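## Task

Check all plates and blocks on the deck and make sure each one is properly seated in the bay it occupies: lying flat, held within that bay's corner pieces, with its cut corner pointing to the back left. Some may begin perched on top of the corner pieces and must be brought down into place.

## Robot and tools

Robot: two six-joint arms, left_arm and right_arm, each with a two-finger gripper and a wrist camera (cam_left_wrist, cam_right_wrist, 896x504 images, returned in that order). The arm names are labels only; they do not refer to sides of an image.

Frame: one shared scene frame for every pose. The origin lies on the table top midway between the arms, +x points away from the robot over the table, +z is up, and left_arm sits on the +y side. Positions are in metres, orientations are quaternions written w first (qw, qx, qy, qz). Reported hand positions can be a little off, more so at long reach.

Deck: bays carry a two-digit name, row then column. Row 1 is nearest the arms, row 4 farthest; column 1 is on the left (+y side), column 4 on the right, and column 4 has raised floors. Layout sheet: sealed 96-well plates in 11, 13, 41; sealed deep-well blocks in 22, 23; sealed 384-well plates in 31, 42; sealed culture plates in 32, 33; the rest empty. Actual positions of the ware are only known from the cameras. Everything begins with its cut corner toward the back left.

Gripper geometry: fingers point along the gripper's +z axis and close along its y axis. The reported end-effector point is between the pads when shut; closed fingertips extend about 33 mm past it, open ones about 9 mm. Closing pushes the fingertips roughly 24 mm farther out, so keep that clearance above a surface.

The row (used by both motion tools): 20 numbers, first left_arm then right_arm, each part being x, y, z, qw, qx, qy, qz, gripper position, force_limit, speed. The pose part is an absolute target in the scene frame. The three gripper numbers lie in [-1, 1]: position +1 is fully open (140 mm), about -0.8 is pads touching, -1 closes until blocked; force_limit maps roughly to 14 N at -1, 60 N at 0, 107 N at +1; speed maps to about 30, 140, 250 mm/s at -1, 0, +1. Any value sent counts as a command, so to leave an arm alone repeat its last pose and its last three gripper numbers exactly.

execute_actions(actions): a list of actions; each action is a list of up to 15 rows, one row per 1/30 s control step, the final row repeated if fewer than 15 are given. An empty list just reports state and images. Every control step the commanded pose is clipped to within 70 mm and 16 degrees of the measured one, so distant targets take several actions. A target more than 0.6 m from a gripper's current position along any of its axes makes the action fail for both arms; if the first action fails this or is malformed, nothing in the call runs.

move(target, speed, stop_force, blocking): target is one 20-number row; each gripper travels straight to its absolute pose, both finishing together, in 0.5 to 10 s. speed is metres per second, 0.002 to 0.5 (default 0.25); turning is capped at twice that in rad/s. stop_force (20 to 80 N, shared by both arms, not before 0.2 s of scene time) ends an arm's path when push against its direction of travel rises by that much; then use a very low speed, avoid rotating during it, and omit it when lifting off something. blocking=false returns after 0.5 s while the arm keeps going; it cannot be combined with stop_force, and other motion commands are refused until wait or stop sees the end. Paths ignore obstacles and the other arm.

wait(seconds): 0 to 10, holds current commands. stop(): brakes a running move. zoom_image(camera, region): region is [x0, y0, x1, y1] in image pixels from the top-left, at most 504 by 504. finished_scene(scene): pass 1 or 2; irreversible, and the result reveals the next task.

Reading results: each arm's line gives pose and velocities; Hand target lines show where the controller is heading. The move: line reports the ending (done, off_target, moving, held, fault, contact) and limits hit (paced means the pose was clipped; held means a check blocked steps). object_status: 0 moving, 1 blocked while opening, 2 blocked while closing (a successful grip), 3 reached the setpoint or pads met. position_measured runs in counts from 3 (open) to 230 (shut). To squeeze harder on a held item, raise force_limit and nudge position between -1 and -0.98. HELD marks throttled steps; 'pose unreachable' names an arm whose command was altered by the clearance check. MOTOR HOT warns before an over-temperature stop.

Cautions: arms are stiff, so aiming even slightly past a firm contact can trigger a fault; 144 N external force or a joint exceeding its load limit (waist and shoulder 319, elbow 150, wrist joints 42.3 N m) halts that arm for 10 s. Keep arms from striking each other, never drop or knock anything off the table, avoid slams and heavy pushes, and expect occasional tugs on held parts. Finish by opening the grippers and moving both arms away, since items only the robot holds do not count.

Each tool is called after "Call:" as name(argument=value, ...) on one line, values as JSON.

## Session

Call:
execute_actions(actions=[])

Scene clock: 0.00 s.
left_arm: end_effector_position=(+0.5765, +0.4427, +0.3217) position_measured=3 object_status=3 end_effector_quat_wxyz=(-0.000, +0.999, -0.033, -0.000) end_effector_velocity=(+0.001, -0.000, +0.000) end_effector_angular_velocity=(-0.000, -0.001, +0.000) | right_arm: end_effector_position=(+0.6407, -0.6014, +0.3229) position_measured=3 object_status=3 end_effector_quat_wxyz=(+0.000, +0.995, -0.096, -0.000) end_effector_velocity=(+0.000, -0.000, +0.001) end_effector_angular_velocity=(-0.001, -0.002, +0.001)
Joint positions: left_arm=[-0.053  0.164  1.604  0.001  1.374  1.518] | right_arm=[-0.052  0.164  1.603 -0.001  1.375  1.518]
Joint velocities: left_arm=[ 0.     0.    -0.001 -0.     0.    -0.   ] | right_arm=[ 0.    -0.001 -0.001 -0.    -0.001 -0.001]
Joint torques (N m, as the joint torque sensors report them, + toward a larger angle): no reading
Hand target (left_arm): +0.576, +0.443, +0.322; -0.000, +0.999, -0.033, -0.000
Hand target (right_arm): +0.641, -0.601, +0.323; +0.000, +0.995, -0.096, -0.000

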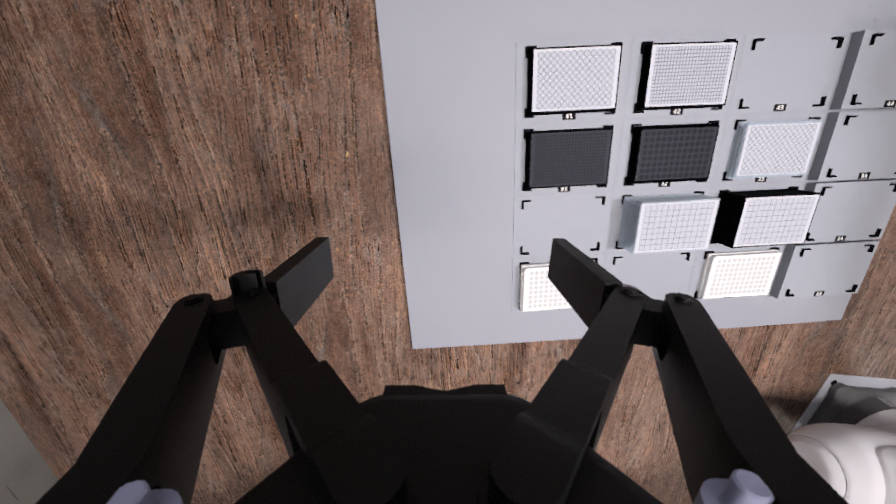

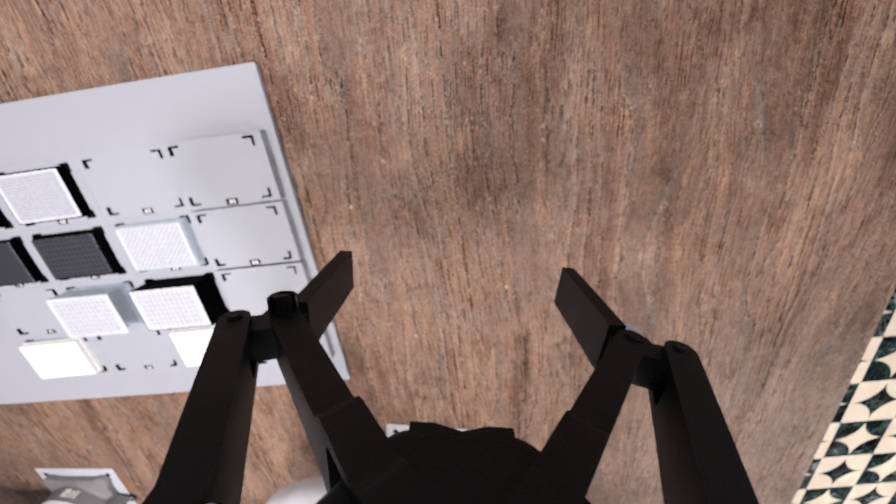

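Call:
move(target=[0.6,0.08,0.25,0,1,0,0,1,0,0,0.6407,-0.6014,0.3229,0,0.995,-0.096,0,1,0,0])

Call:
zoom_image(camera="cam_left_wrist", region=[250,0,700,300])

Scene clock: 9.77 s.
left_arm: end_effector_position=(+0.5999, +0.0800, +0.2500) position_measured=3 object_status=3 end_effector_quat_wxyz=(-0.000, +1.000, +0.000, +0.000) end_effector_velocity=(-0.001, -0.000, -0.001) end_effector_angular_velocity=(+0.001, +0.002, -0.000) | right_arm: end_effector_position=(+0.6407, -0.6014, +0.3229) position_measured=3 object_status=3 end_effector_quat_wxyz=(-0.000, +0.995, -0.096, -0.000) end_effector_velocity=(-0.000, +0.000, +0.000) end_effector_angular_velocity=(+0.001, +0.000, +0.001)
Joint positions: left_arm=[-0.521  0.403  1.422  0.     1.317  0.984] | right_arm=[-0.052  0.164  1.603  0.     1.375  1.518]
Joint velocities: left_arm=[-0.     0.001  0.001 -0.     0.    -0.   ] | right_arm=[ 0.    -0.    -0.     0.001  0.001 -0.001]
Joint torques (N m, as the joint torque sensors report them, + toward a larger angle): left_arm=[  2.26 -77.27 -41.41   3.95   0.15  -0.14] | right_arm=[  3.29 -61.32 -41.8    4.07   0.38  -0.5 ]
Hand target (left_arm): +0.600, +0.080, +0.250; -0.000, +1.000, -0.000, +0.000
Hand target (right_arm): +0.641, -0.601, +0.323; -0.000, +0.995, -0.096, -0.000
Off the commanded pose (left_arm): 0.000 m, 0 deg.
Off the commanded pose (right_arm): 0.000 m, 0 deg.
move: done
camera_calibration (this result's frames):
cam_left_wrist: T_world_to_cam=[[0.00602373, -0.999069, 0.0427221, 0.0632254], [-0.945383, 0.00823425, 0.325858, 0.494735], [-0.325906, -0.0423516, -0.944453, 0.62656], [0, 0, 0, 1]] pos_world=[0.671533, 0.0856286, 0.427842]
cam_right_wrist: T_world_to_cam=[[-0.111635, -0.993323, -0.0291157, -0.508908], [-0.928136, 0.0937498, 0.360242, 0.553384], [-0.355107, 0.067239, -0.932404, 0.764469], [0, 0, 0, 1]] pos_world=[0.728272, -0.608791, 0.498625]

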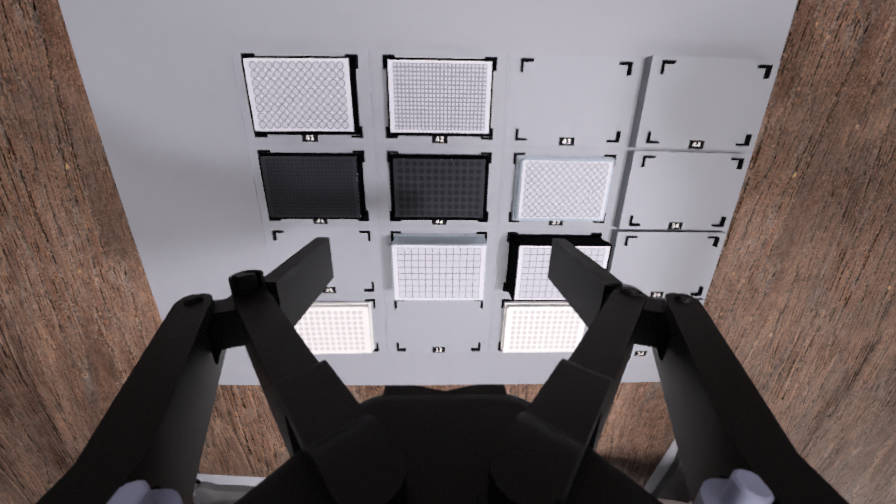

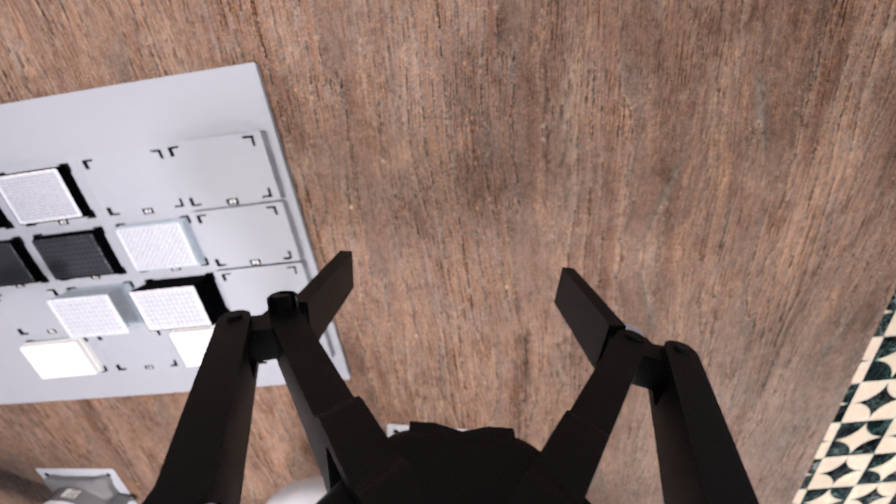

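Region (250, 0, 700, 300) of cam_left_wrist's 896x504 image, scaled by 1.120, with more detail than that image has.

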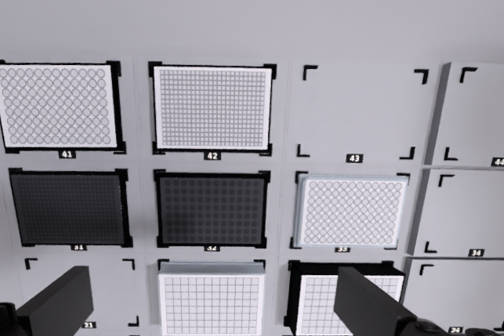

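Call:
zoom_image(camera="cam_left_wrist", region=[230,45,510,145])

Call:
zoom_image(camera="cam_left_wrist", region=[245,140,500,230])

Call:
zoom_image(camera="cam_left_wrist", region=[490,140,640,240])

Call:
move(target=[0.4,0.08,0.2,0,1,0,0,0,0,0,0.6407,-0.6014,0.3229,0,0.995,-0.096,0,1,0,0])

Region (230, 45, 510, 145) of cam_left_wrist's 896x504 image, scaled by 1.800, with more detail than that image has; it fills the top 180 rows of this view, and the rest is white.

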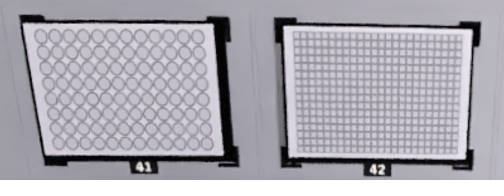

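Region (245, 140, 500, 230) of cam_left_wrist's 896x504 image, scaled by 1.976, with more detail than that image has; it fills the top 178 rows of this view, and the rest is white.

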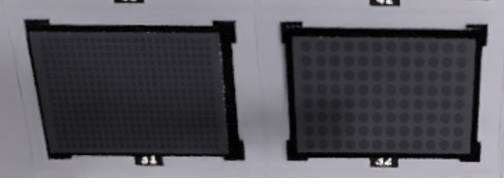

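Region (490, 140, 640, 240) of cam_left_wrist's 896x504 image, scaled by 3.360, with more detail than that image has.

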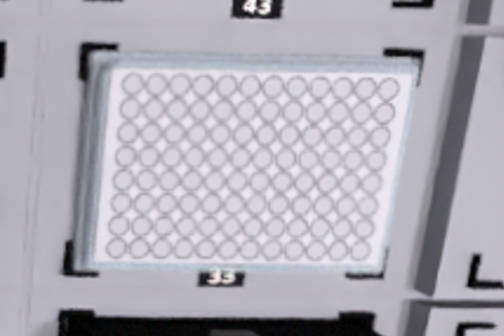

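Scene clock: 17.13 s.
left_arm: end_effector_position=(+0.4000, +0.0800, +0.2001) position_measured=129 object_status=3 end_effector_quat_wxyz=(-0.000, +1.000, -0.000, +0.000) end_effector_velocity=(-0.001, +0.000, -0.001) end_effector_angular_velocity=(+0.001, +0.001, +0.000) | right_arm: end_effector_position=(+0.6407, -0.6014, +0.3229) position_measured=3 object_status=3 end_effector_quat_wxyz=(-0.000, +0.995, -0.096, -0.000) end_effector_velocity=(+0.000, -0.000, -0.001) end_effector_angular_velocity=(+0.000, +0.001, -0.000)
Joint positions: left_arm=[-0.699  0.181  1.813  0.     1.147  0.806] | right_arm=[-0.052  0.164  1.603  0.     1.375  1.518]
Joint velocities: left_arm=[-0.    -0.     0.002 -0.    -0.    -0.   ] | right_arm=[-0.     0.001  0.     0.    -0.     0.   ]
Joint torques (N m, as the joint torque sensors report them, + toward a larger angle): left_arm=[  3.92 -55.62 -39.06   3.63   0.1   -0.22] | right_arm=[  2.75 -62.41 -41.74   4.2    0.14  -0.44]
Hand target (left_arm): +0.400, +0.080, +0.200; -0.000, +1.000, -0.000, +0.000
Hand target (right_arm): +0.641, -0.601, +0.323; -0.000, +0.995, -0.096, -0.000
Off the commanded pose (left_arm): 0.000 m, 0 deg.
Off the commanded pose (right_arm): 0.000 m, 0 deg.
move: done
camera_calibration (this result's frames):
cam_left_wrist: T_world_to_cam=[[0.00595235, -0.999061, 0.0429159, 0.0665884], [-0.945276, 0.00837885, 0.326164, 0.321892], [-0.326217, -0.0425088, -0.944339, 0.514427], [0, 0, 0, 1]] pos_world=[0.471695, 0.0856964, 0.377946]
cam_right_wrist: T_world_to_cam=[[-0.111637, -0.993322, -0.029116, -0.508907], [-0.928135, 0.0937511, 0.360244, 0.553383], [-0.355109, 0.0672399, -0.932404, 0.76447], [0, 0, 0, 1]] pos_world=[0.728272, -0.608792, 0.498624]

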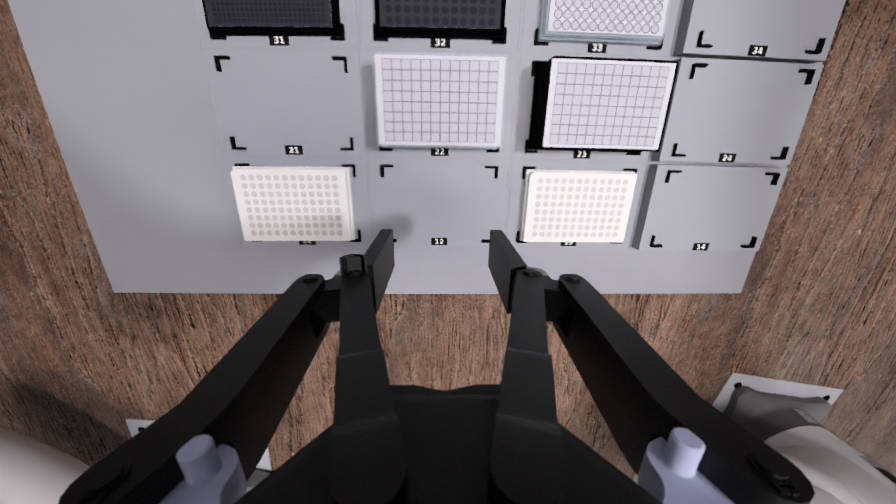

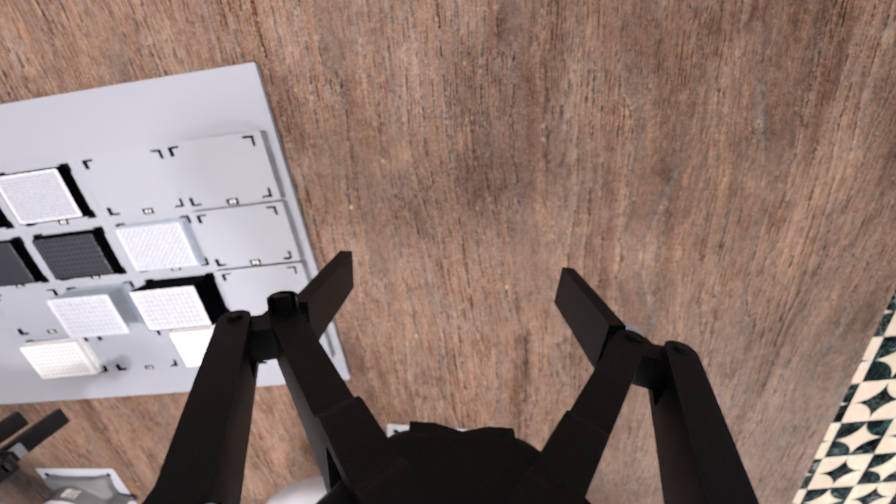

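Call:
zoom_image(camera="cam_left_wrist", region=[210,150,390,260])

Call:
zoom_image(camera="cam_left_wrist", region=[490,150,670,260])

Call:
zoom_image(camera="cam_left_wrist", region=[350,0,700,170])

Region (210, 150, 390, 260) of cam_left_wrist's 896x504 image, scaled by 2.800, with more detail than that image has.

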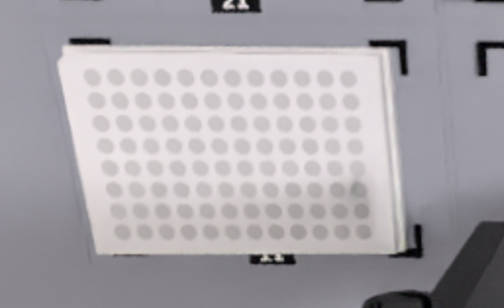

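Region (490, 150, 670, 260) of cam_left_wrist's 896x504 image, scaled by 2.800, with more detail than that image has.

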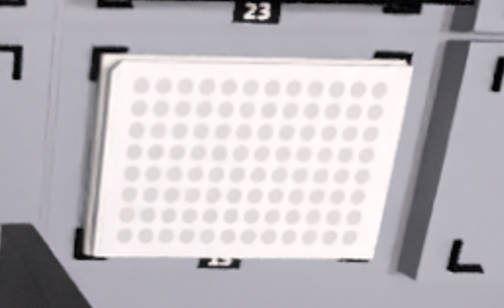

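Region (350, 0, 700, 170) of cam_left_wrist's 896x504 image, scaled by 1.440, with more detail than that image has; it fills the top 245 rows of this view, and the rest is white.

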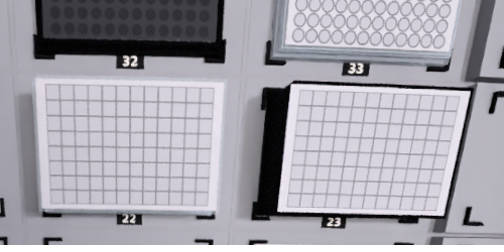

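Call:
move(target=[0.41,0.335,0.1,0,1,0,0,-1,-1,0.5,0.6407,-0.6014,0.3229,0,0.995,-0.096,0,1,0,0])

Call:
move(target=[0.41,0.335,0.03,0,1,0,0,-1,-1,0.5,0.6407,-0.6014,0.3229,0,0.995,-0.096,0,1,0,0], speed=0.015, stop_force=20)

Scene clock: 36.60 s.
left_arm: end_effector_position=(+0.4100, +0.3350, +0.1001) position_measured=230 object_status=3 end_effector_quat_wxyz=(+0.000, +1.000, -0.000, -0.000) end_effector_velocity=(+0.001, +0.000, +0.000) end_effector_angular_velocity=(+0.000, -0.001, -0.001) | right_arm: end_effector_position=(+0.6407, -0.6014, +0.3229) position_measured=3 object_status=3 end_effector_quat_wxyz=(-0.000, +0.995, -0.096, -0.000) end_effector_velocity=(-0.000, +0.000, +0.001) end_effector_angular_velocity=(-0.000, -0.000, -0.000)
Joint positions: left_arm=[-0.305  0.094  2.124 -0.     0.924  1.201] | right_arm=[-0.052  0.164  1.603  0.     1.375  1.518]
Joint velocities: left_arm=[ 0.001  0.    -0.     0.001 -0.001  0.001] | right_arm=[-0.    -0.001 -0.     0.     0.001  0.   ]
Joint torques (N m, as the joint torque sensors report them, + toward a larger angle): left_arm=[  1.5  -42.12 -34.24   3.39   0.08  -0.35] | right_arm=[  3.4  -61.47 -40.98   3.94   0.09  -0.45]
Hand target (left_arm): +0.410, +0.335, +0.100; +0.000, +1.000, -0.000, -0.000
Hand target (right_arm): +0.641, -0.601, +0.323; -0.000, +0.995, -0.096, +0.000
Off the commanded pose (left_arm): 0.000 m, 0 deg.
Off the commanded pose (right_arm): 0.000 m, 0 deg.
move: done
camera_calibration (this result's frames):
cam_left_wrist: T_world_to_cam=[[0.00585967, -0.999049, 0.0432141, 0.325542], [-0.945154, 0.00857979, 0.326512, 0.361675], [-0.326572, -0.0427572, -0.944205, 0.434334], [0, 0, 0, 1]] pos_world=[0.481772, 0.3407, 0.277941]
cam_right_wrist: T_world_to_cam=[[-0.111636, -0.993323, -0.0291151, -0.508908], [-0.928138, 0.0937515, 0.360237, 0.55339], [-0.355102, 0.0672384, -0.932406, 0.764466], [0, 0, 0, 1]] pos_world=[0.728273, -0.608792, 0.498625]

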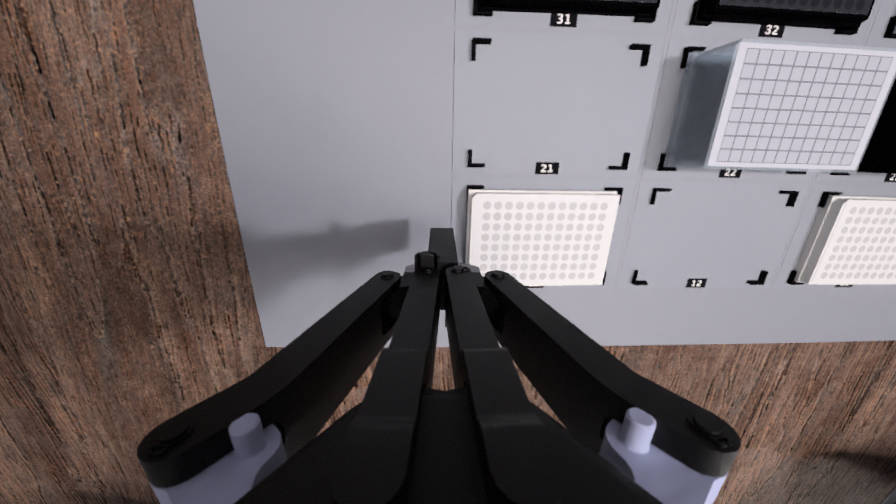

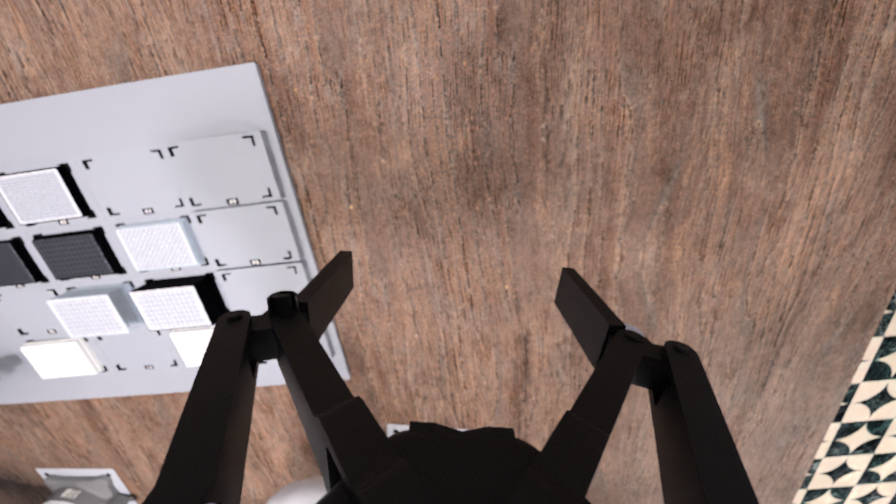

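Scene clock: 50.60 s.
left_arm: end_effector_position=(+0.4100, +0.3350, +0.0429) position_measured=230 object_status=3 end_effector_quat_wxyz=(+0.000, +1.000, -0.000, -0.000) end_effector_velocity=(+0.001, -0.000, +0.000) end_effector_angular_velocity=(-0.001, -0.001, +0.000) | right_arm: end_effector_position=(+0.6407, -0.6014, +0.3229) position_measured=3 object_status=3 end_effector_quat_wxyz=(-0.000, +0.995, -0.096, -0.000) end_effector_velocity=(-0.000, -0.000, -0.001) end_effector_angular_velocity=(+0.000, +0.001, +0.000)
Joint positions: left_arm=[-0.305  0.166  2.174 -0.     0.802  1.2  ] | right_arm=[-0.052  0.164  1.603  0.     1.375  1.518]
Joint velocities: left_arm=[ 0.     0.    -0.001 -0.     0.    -0.   ] | right_arm=[ 0.     0.001  0.    -0.     0.    -0.   ]
Joint torques (N m, as the joint torque sensors report them, + toward a larger angle): left_arm=[  2.24 -35.53 -25.42   3.02  -1.61  -0.06] | right_arm=[  2.65 -61.98 -41.54   4.04  -0.1   -0.51]
Hand target (left_arm): +0.410, +0.335, +0.043; +0.000, +1.000, -0.000, -0.000
Hand target (right_arm): +0.641, -0.601, +0.323; -0.000, +0.995, -0.096, +0.000
Off the commanded pose (left_arm): 0.013 m, 0 deg.
Off the commanded pose (right_arm): 0.000 m, 0 deg.
FORCE FAULT: contact force on the left arm reached its limit, and that arm stopped for 10 seconds. The contact can be on any part of that arm, not only on its tool. That time counts as 19 of the actions that you can send in this scene. That arm's remaining commands of this call were not run. That arm holds still and accepts commands again. Move the arm away from the contact; if what it grips holds it there, let go first. Pushing or pulling that hard again can fault the arm again.
move: fault (left_arm; stop_force had ended the path)
camera_calibration (this result's frames):
cam_left_wrist: T_world_to_cam=[[0.00591652, -0.999058, 0.0429952, 0.328011], [-0.945196, 0.00844906, 0.326394, 0.38035], [-0.32645, -0.04257, -0.944255, 0.380189], [0, 0, 0, 1]] pos_world=[0.481678, 0.340673, 0.220748]
cam_right_wrist: T_world_to_cam=[[-0.111636, -0.993323, -0.029115, -0.508908], [-0.928138, 0.0937516, 0.360237, 0.55339], [-0.355102, 0.0672383, -0.932406, 0.764466], [0, 0, 0, 1]] pos_world=[0.728273, -0.608792, 0.498625]

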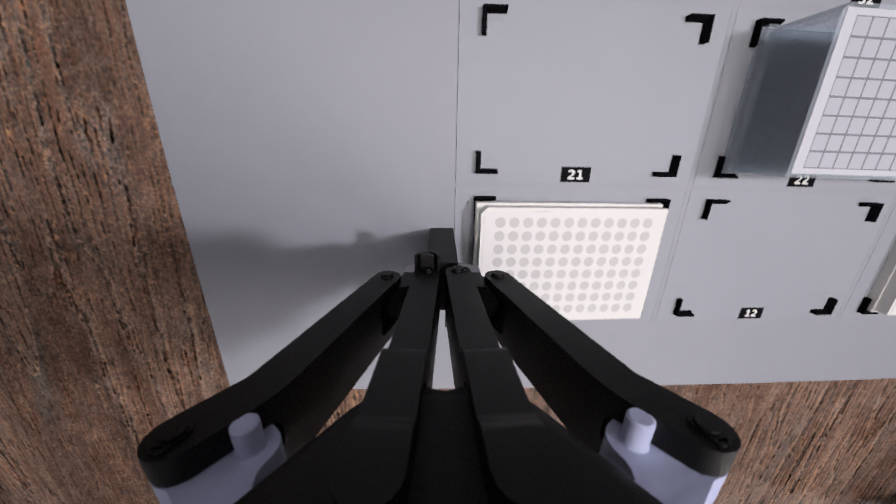

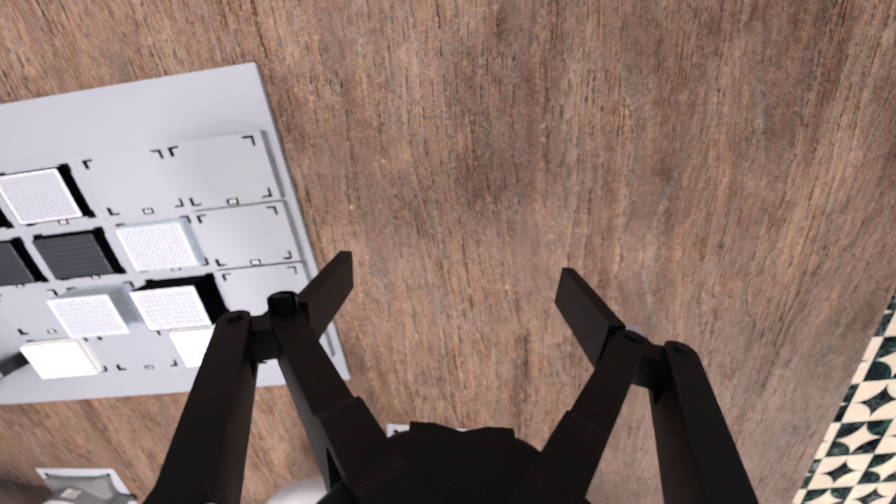

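Call:
move(target=[0.41,0.33,0.049,0,1,0,0,-1,-1,0.5,0.6407,-0.6014,0.3229,0,0.995,-0.096,0,1,0,0], speed=0.03)

Call:
move(target=[0.41,0.319,0.049,0,1,0,0,-1,-1,0.5,0.6407,-0.6014,0.3229,0,0.995,-0.096,0,1,0,0], speed=0.005)

Call:
zoom_image(camera="cam_left_wrist", region=[400,140,700,340])

Scene clock: 58.50 s.
left_arm: end_effector_position=(+0.4100, +0.3300, +0.0490) position_measured=230 object_status=3 end_effector_quat_wxyz=(-0.000, +1.000, +0.000, -0.000) end_effector_velocity=(-0.001, +0.000, -0.000) end_effector_angular_velocity=(+0.000, +0.001, -0.000) | right_arm: end_effector_position=(+0.6407, -0.6014, +0.3229) position_measured=3 object_status=3 end_effector_quat_wxyz=(-0.000, +0.995, -0.096, -0.000) end_effector_velocity=(+0.000, -0.000, -0.000) end_effector_angular_velocity=(-0.000, +0.001, +0.001)
Joint positions: left_arm=[-0.314  0.159  2.166  0.     0.816  1.191] | right_arm=[-0.052  0.164  1.603  0.     1.375  1.518]
Joint velocities: left_arm=[-0.    -0.     0.001  0.    -0.    -0.   ] | right_arm=[-0.     0.    -0.    -0.     0.    -0.001]
Joint torques (N m, as the joint torque sensors report them, + toward a larger angle): left_arm=[  2.52 -45.42 -31.54   2.95   0.08  -0.27] | right_arm=[  2.45 -62.6  -41.92   3.99   0.22  -0.27]
Hand target (left_arm): +0.410, +0.330, +0.049; -0.000, +1.000, +0.000, +0.000
Hand target (right_arm): +0.641, -0.601, +0.323; -0.000, +0.995, -0.096, +0.000
Off the commanded pose (left_arm): 0.000 m, 0 deg.
Off the commanded pose (right_arm): 0.000 m, 0 deg.
move: done
camera_calibration (this result's frames):
cam_left_wrist: T_world_to_cam=[[0.00601559, -0.999059, 0.0429563, 0.322711], [-0.945239, 0.00833711, 0.326272, 0.378495], [-0.326323, -0.0425667, -0.944299, 0.385682], [0, 0, 0, 1]] pos_world=[0.481684, 0.335669, 0.226845]
cam_right_wrist: T_world_to_cam=[[-0.111636, -0.993323, -0.0291149, -0.508908], [-0.928138, 0.0937516, 0.360237, 0.55339], [-0.355102, 0.0672382, -0.932406, 0.764466], [0, 0, 0, 1]] pos_world=[0.728273, -0.608792, 0.498625]

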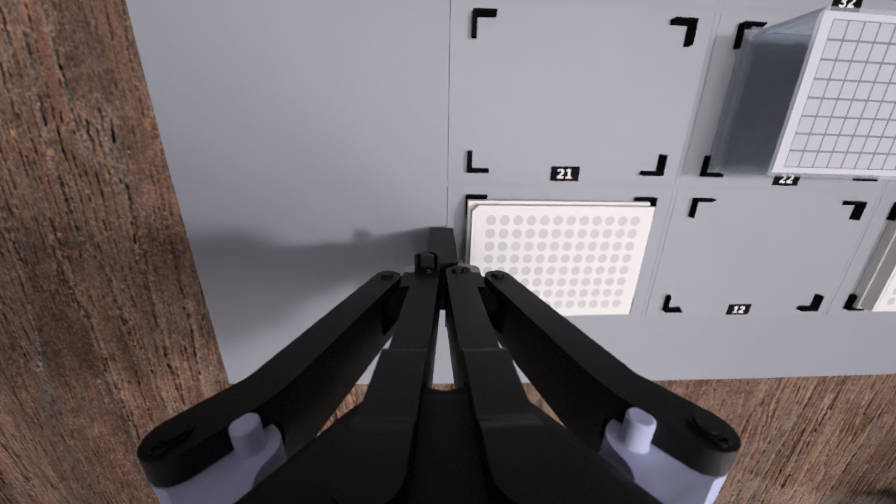

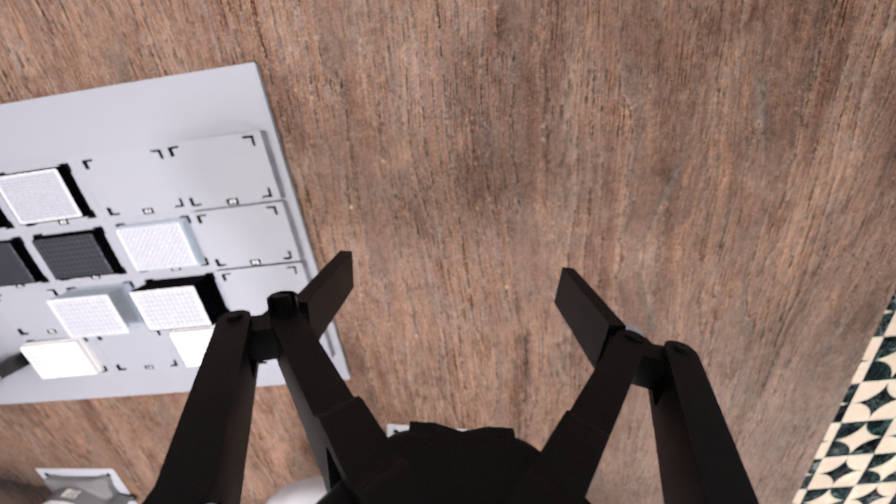

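Scene clock: 60.93 s.
left_arm: end_effector_position=(+0.4100, +0.3190, +0.0490) position_measured=230 object_status=3 end_effector_quat_wxyz=(-0.000, +1.000, +0.000, +0.000) end_effector_velocity=(-0.000, -0.000, -0.000) end_effector_angular_velocity=(-0.000, -0.000, +0.000) | right_arm: end_effector_position=(+0.6407, -0.6014, +0.3229) position_measured=3 object_status=3 end_effector_quat_wxyz=(-0.000, +0.995, -0.096, -0.000) end_effector_velocity=(+0.000, -0.000, -0.001) end_effector_angular_velocity=(-0.000, +0.000, -0.001)
Joint positions: left_arm=[-0.334  0.164  2.16   0.     0.817  1.171] | right_arm=[-0.052  0.164  1.603  0.     1.375  1.518]
Joint velocities: left_arm=[-0. -0.  0. -0. -0. -0.] | right_arm=[ 0.     0.001  0.    -0.    -0.001  0.001]
Joint torques (N m, as the joint torque sensors report them, + toward a larger angle): left_arm=[  1.9  -45.66 -31.49   2.81   0.03  -0.18] | right_arm=[  2.36 -61.75 -40.99   3.98  -0.03  -0.46]
Hand target (left_arm): +0.410, +0.319, +0.049; -0.000, +1.000, +0.000, +0.000
Hand target (right_arm): +0.641, -0.601, +0.323; -0.000, +0.995, -0.096, +0.000
Off the commanded pose (left_arm): 0.000 m, 0 deg.
Off the commanded pose (right_arm): 0.000 m, 0 deg.
move: done
camera_calibration (this result's frames):
cam_left_wrist: T_world_to_cam=[[0.00601283, -0.999059, 0.0429616, 0.311717], [-0.945244, 0.00834083, 0.326258, 0.378585], [-0.32631, -0.0425709, -0.944304, 0.385214], [0, 0, 0, 1]] pos_world=[0.48168, 0.324665, 0.22685]
cam_right_wrist: T_world_to_cam=[[-0.111636, -0.993323, -0.0291151, -0.508908], [-0.928138, 0.0937515, 0.360237, 0.55339], [-0.355102, 0.0672383, -0.932406, 0.764466], [0, 0, 0, 1]] pos_world=[0.728273, -0.608792, 0.498625]

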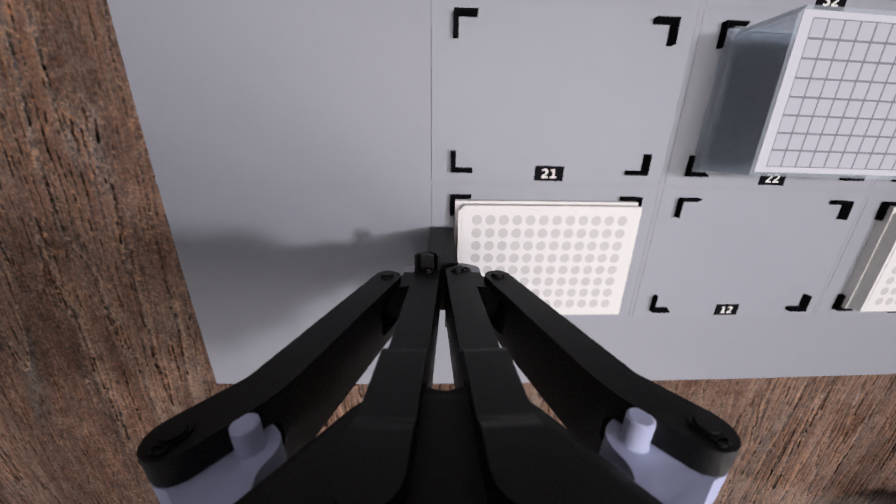

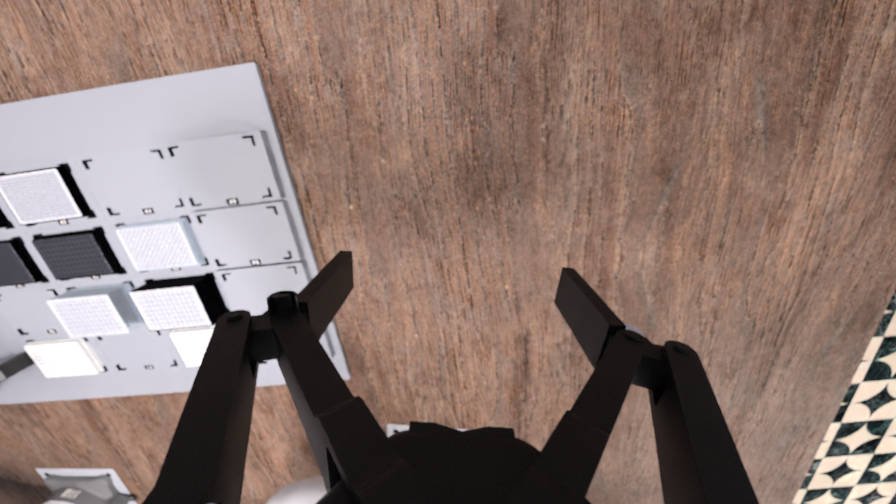

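Region (400, 140, 700, 340) of cam_left_wrist's 896x504 image, scaled by 1.680, with more detail than that image has.

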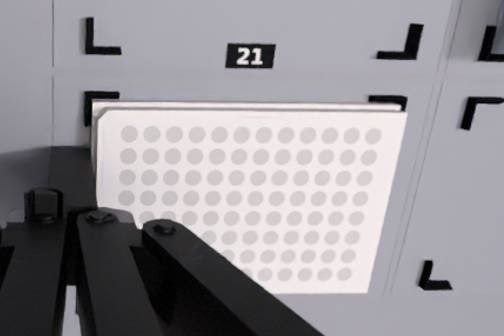

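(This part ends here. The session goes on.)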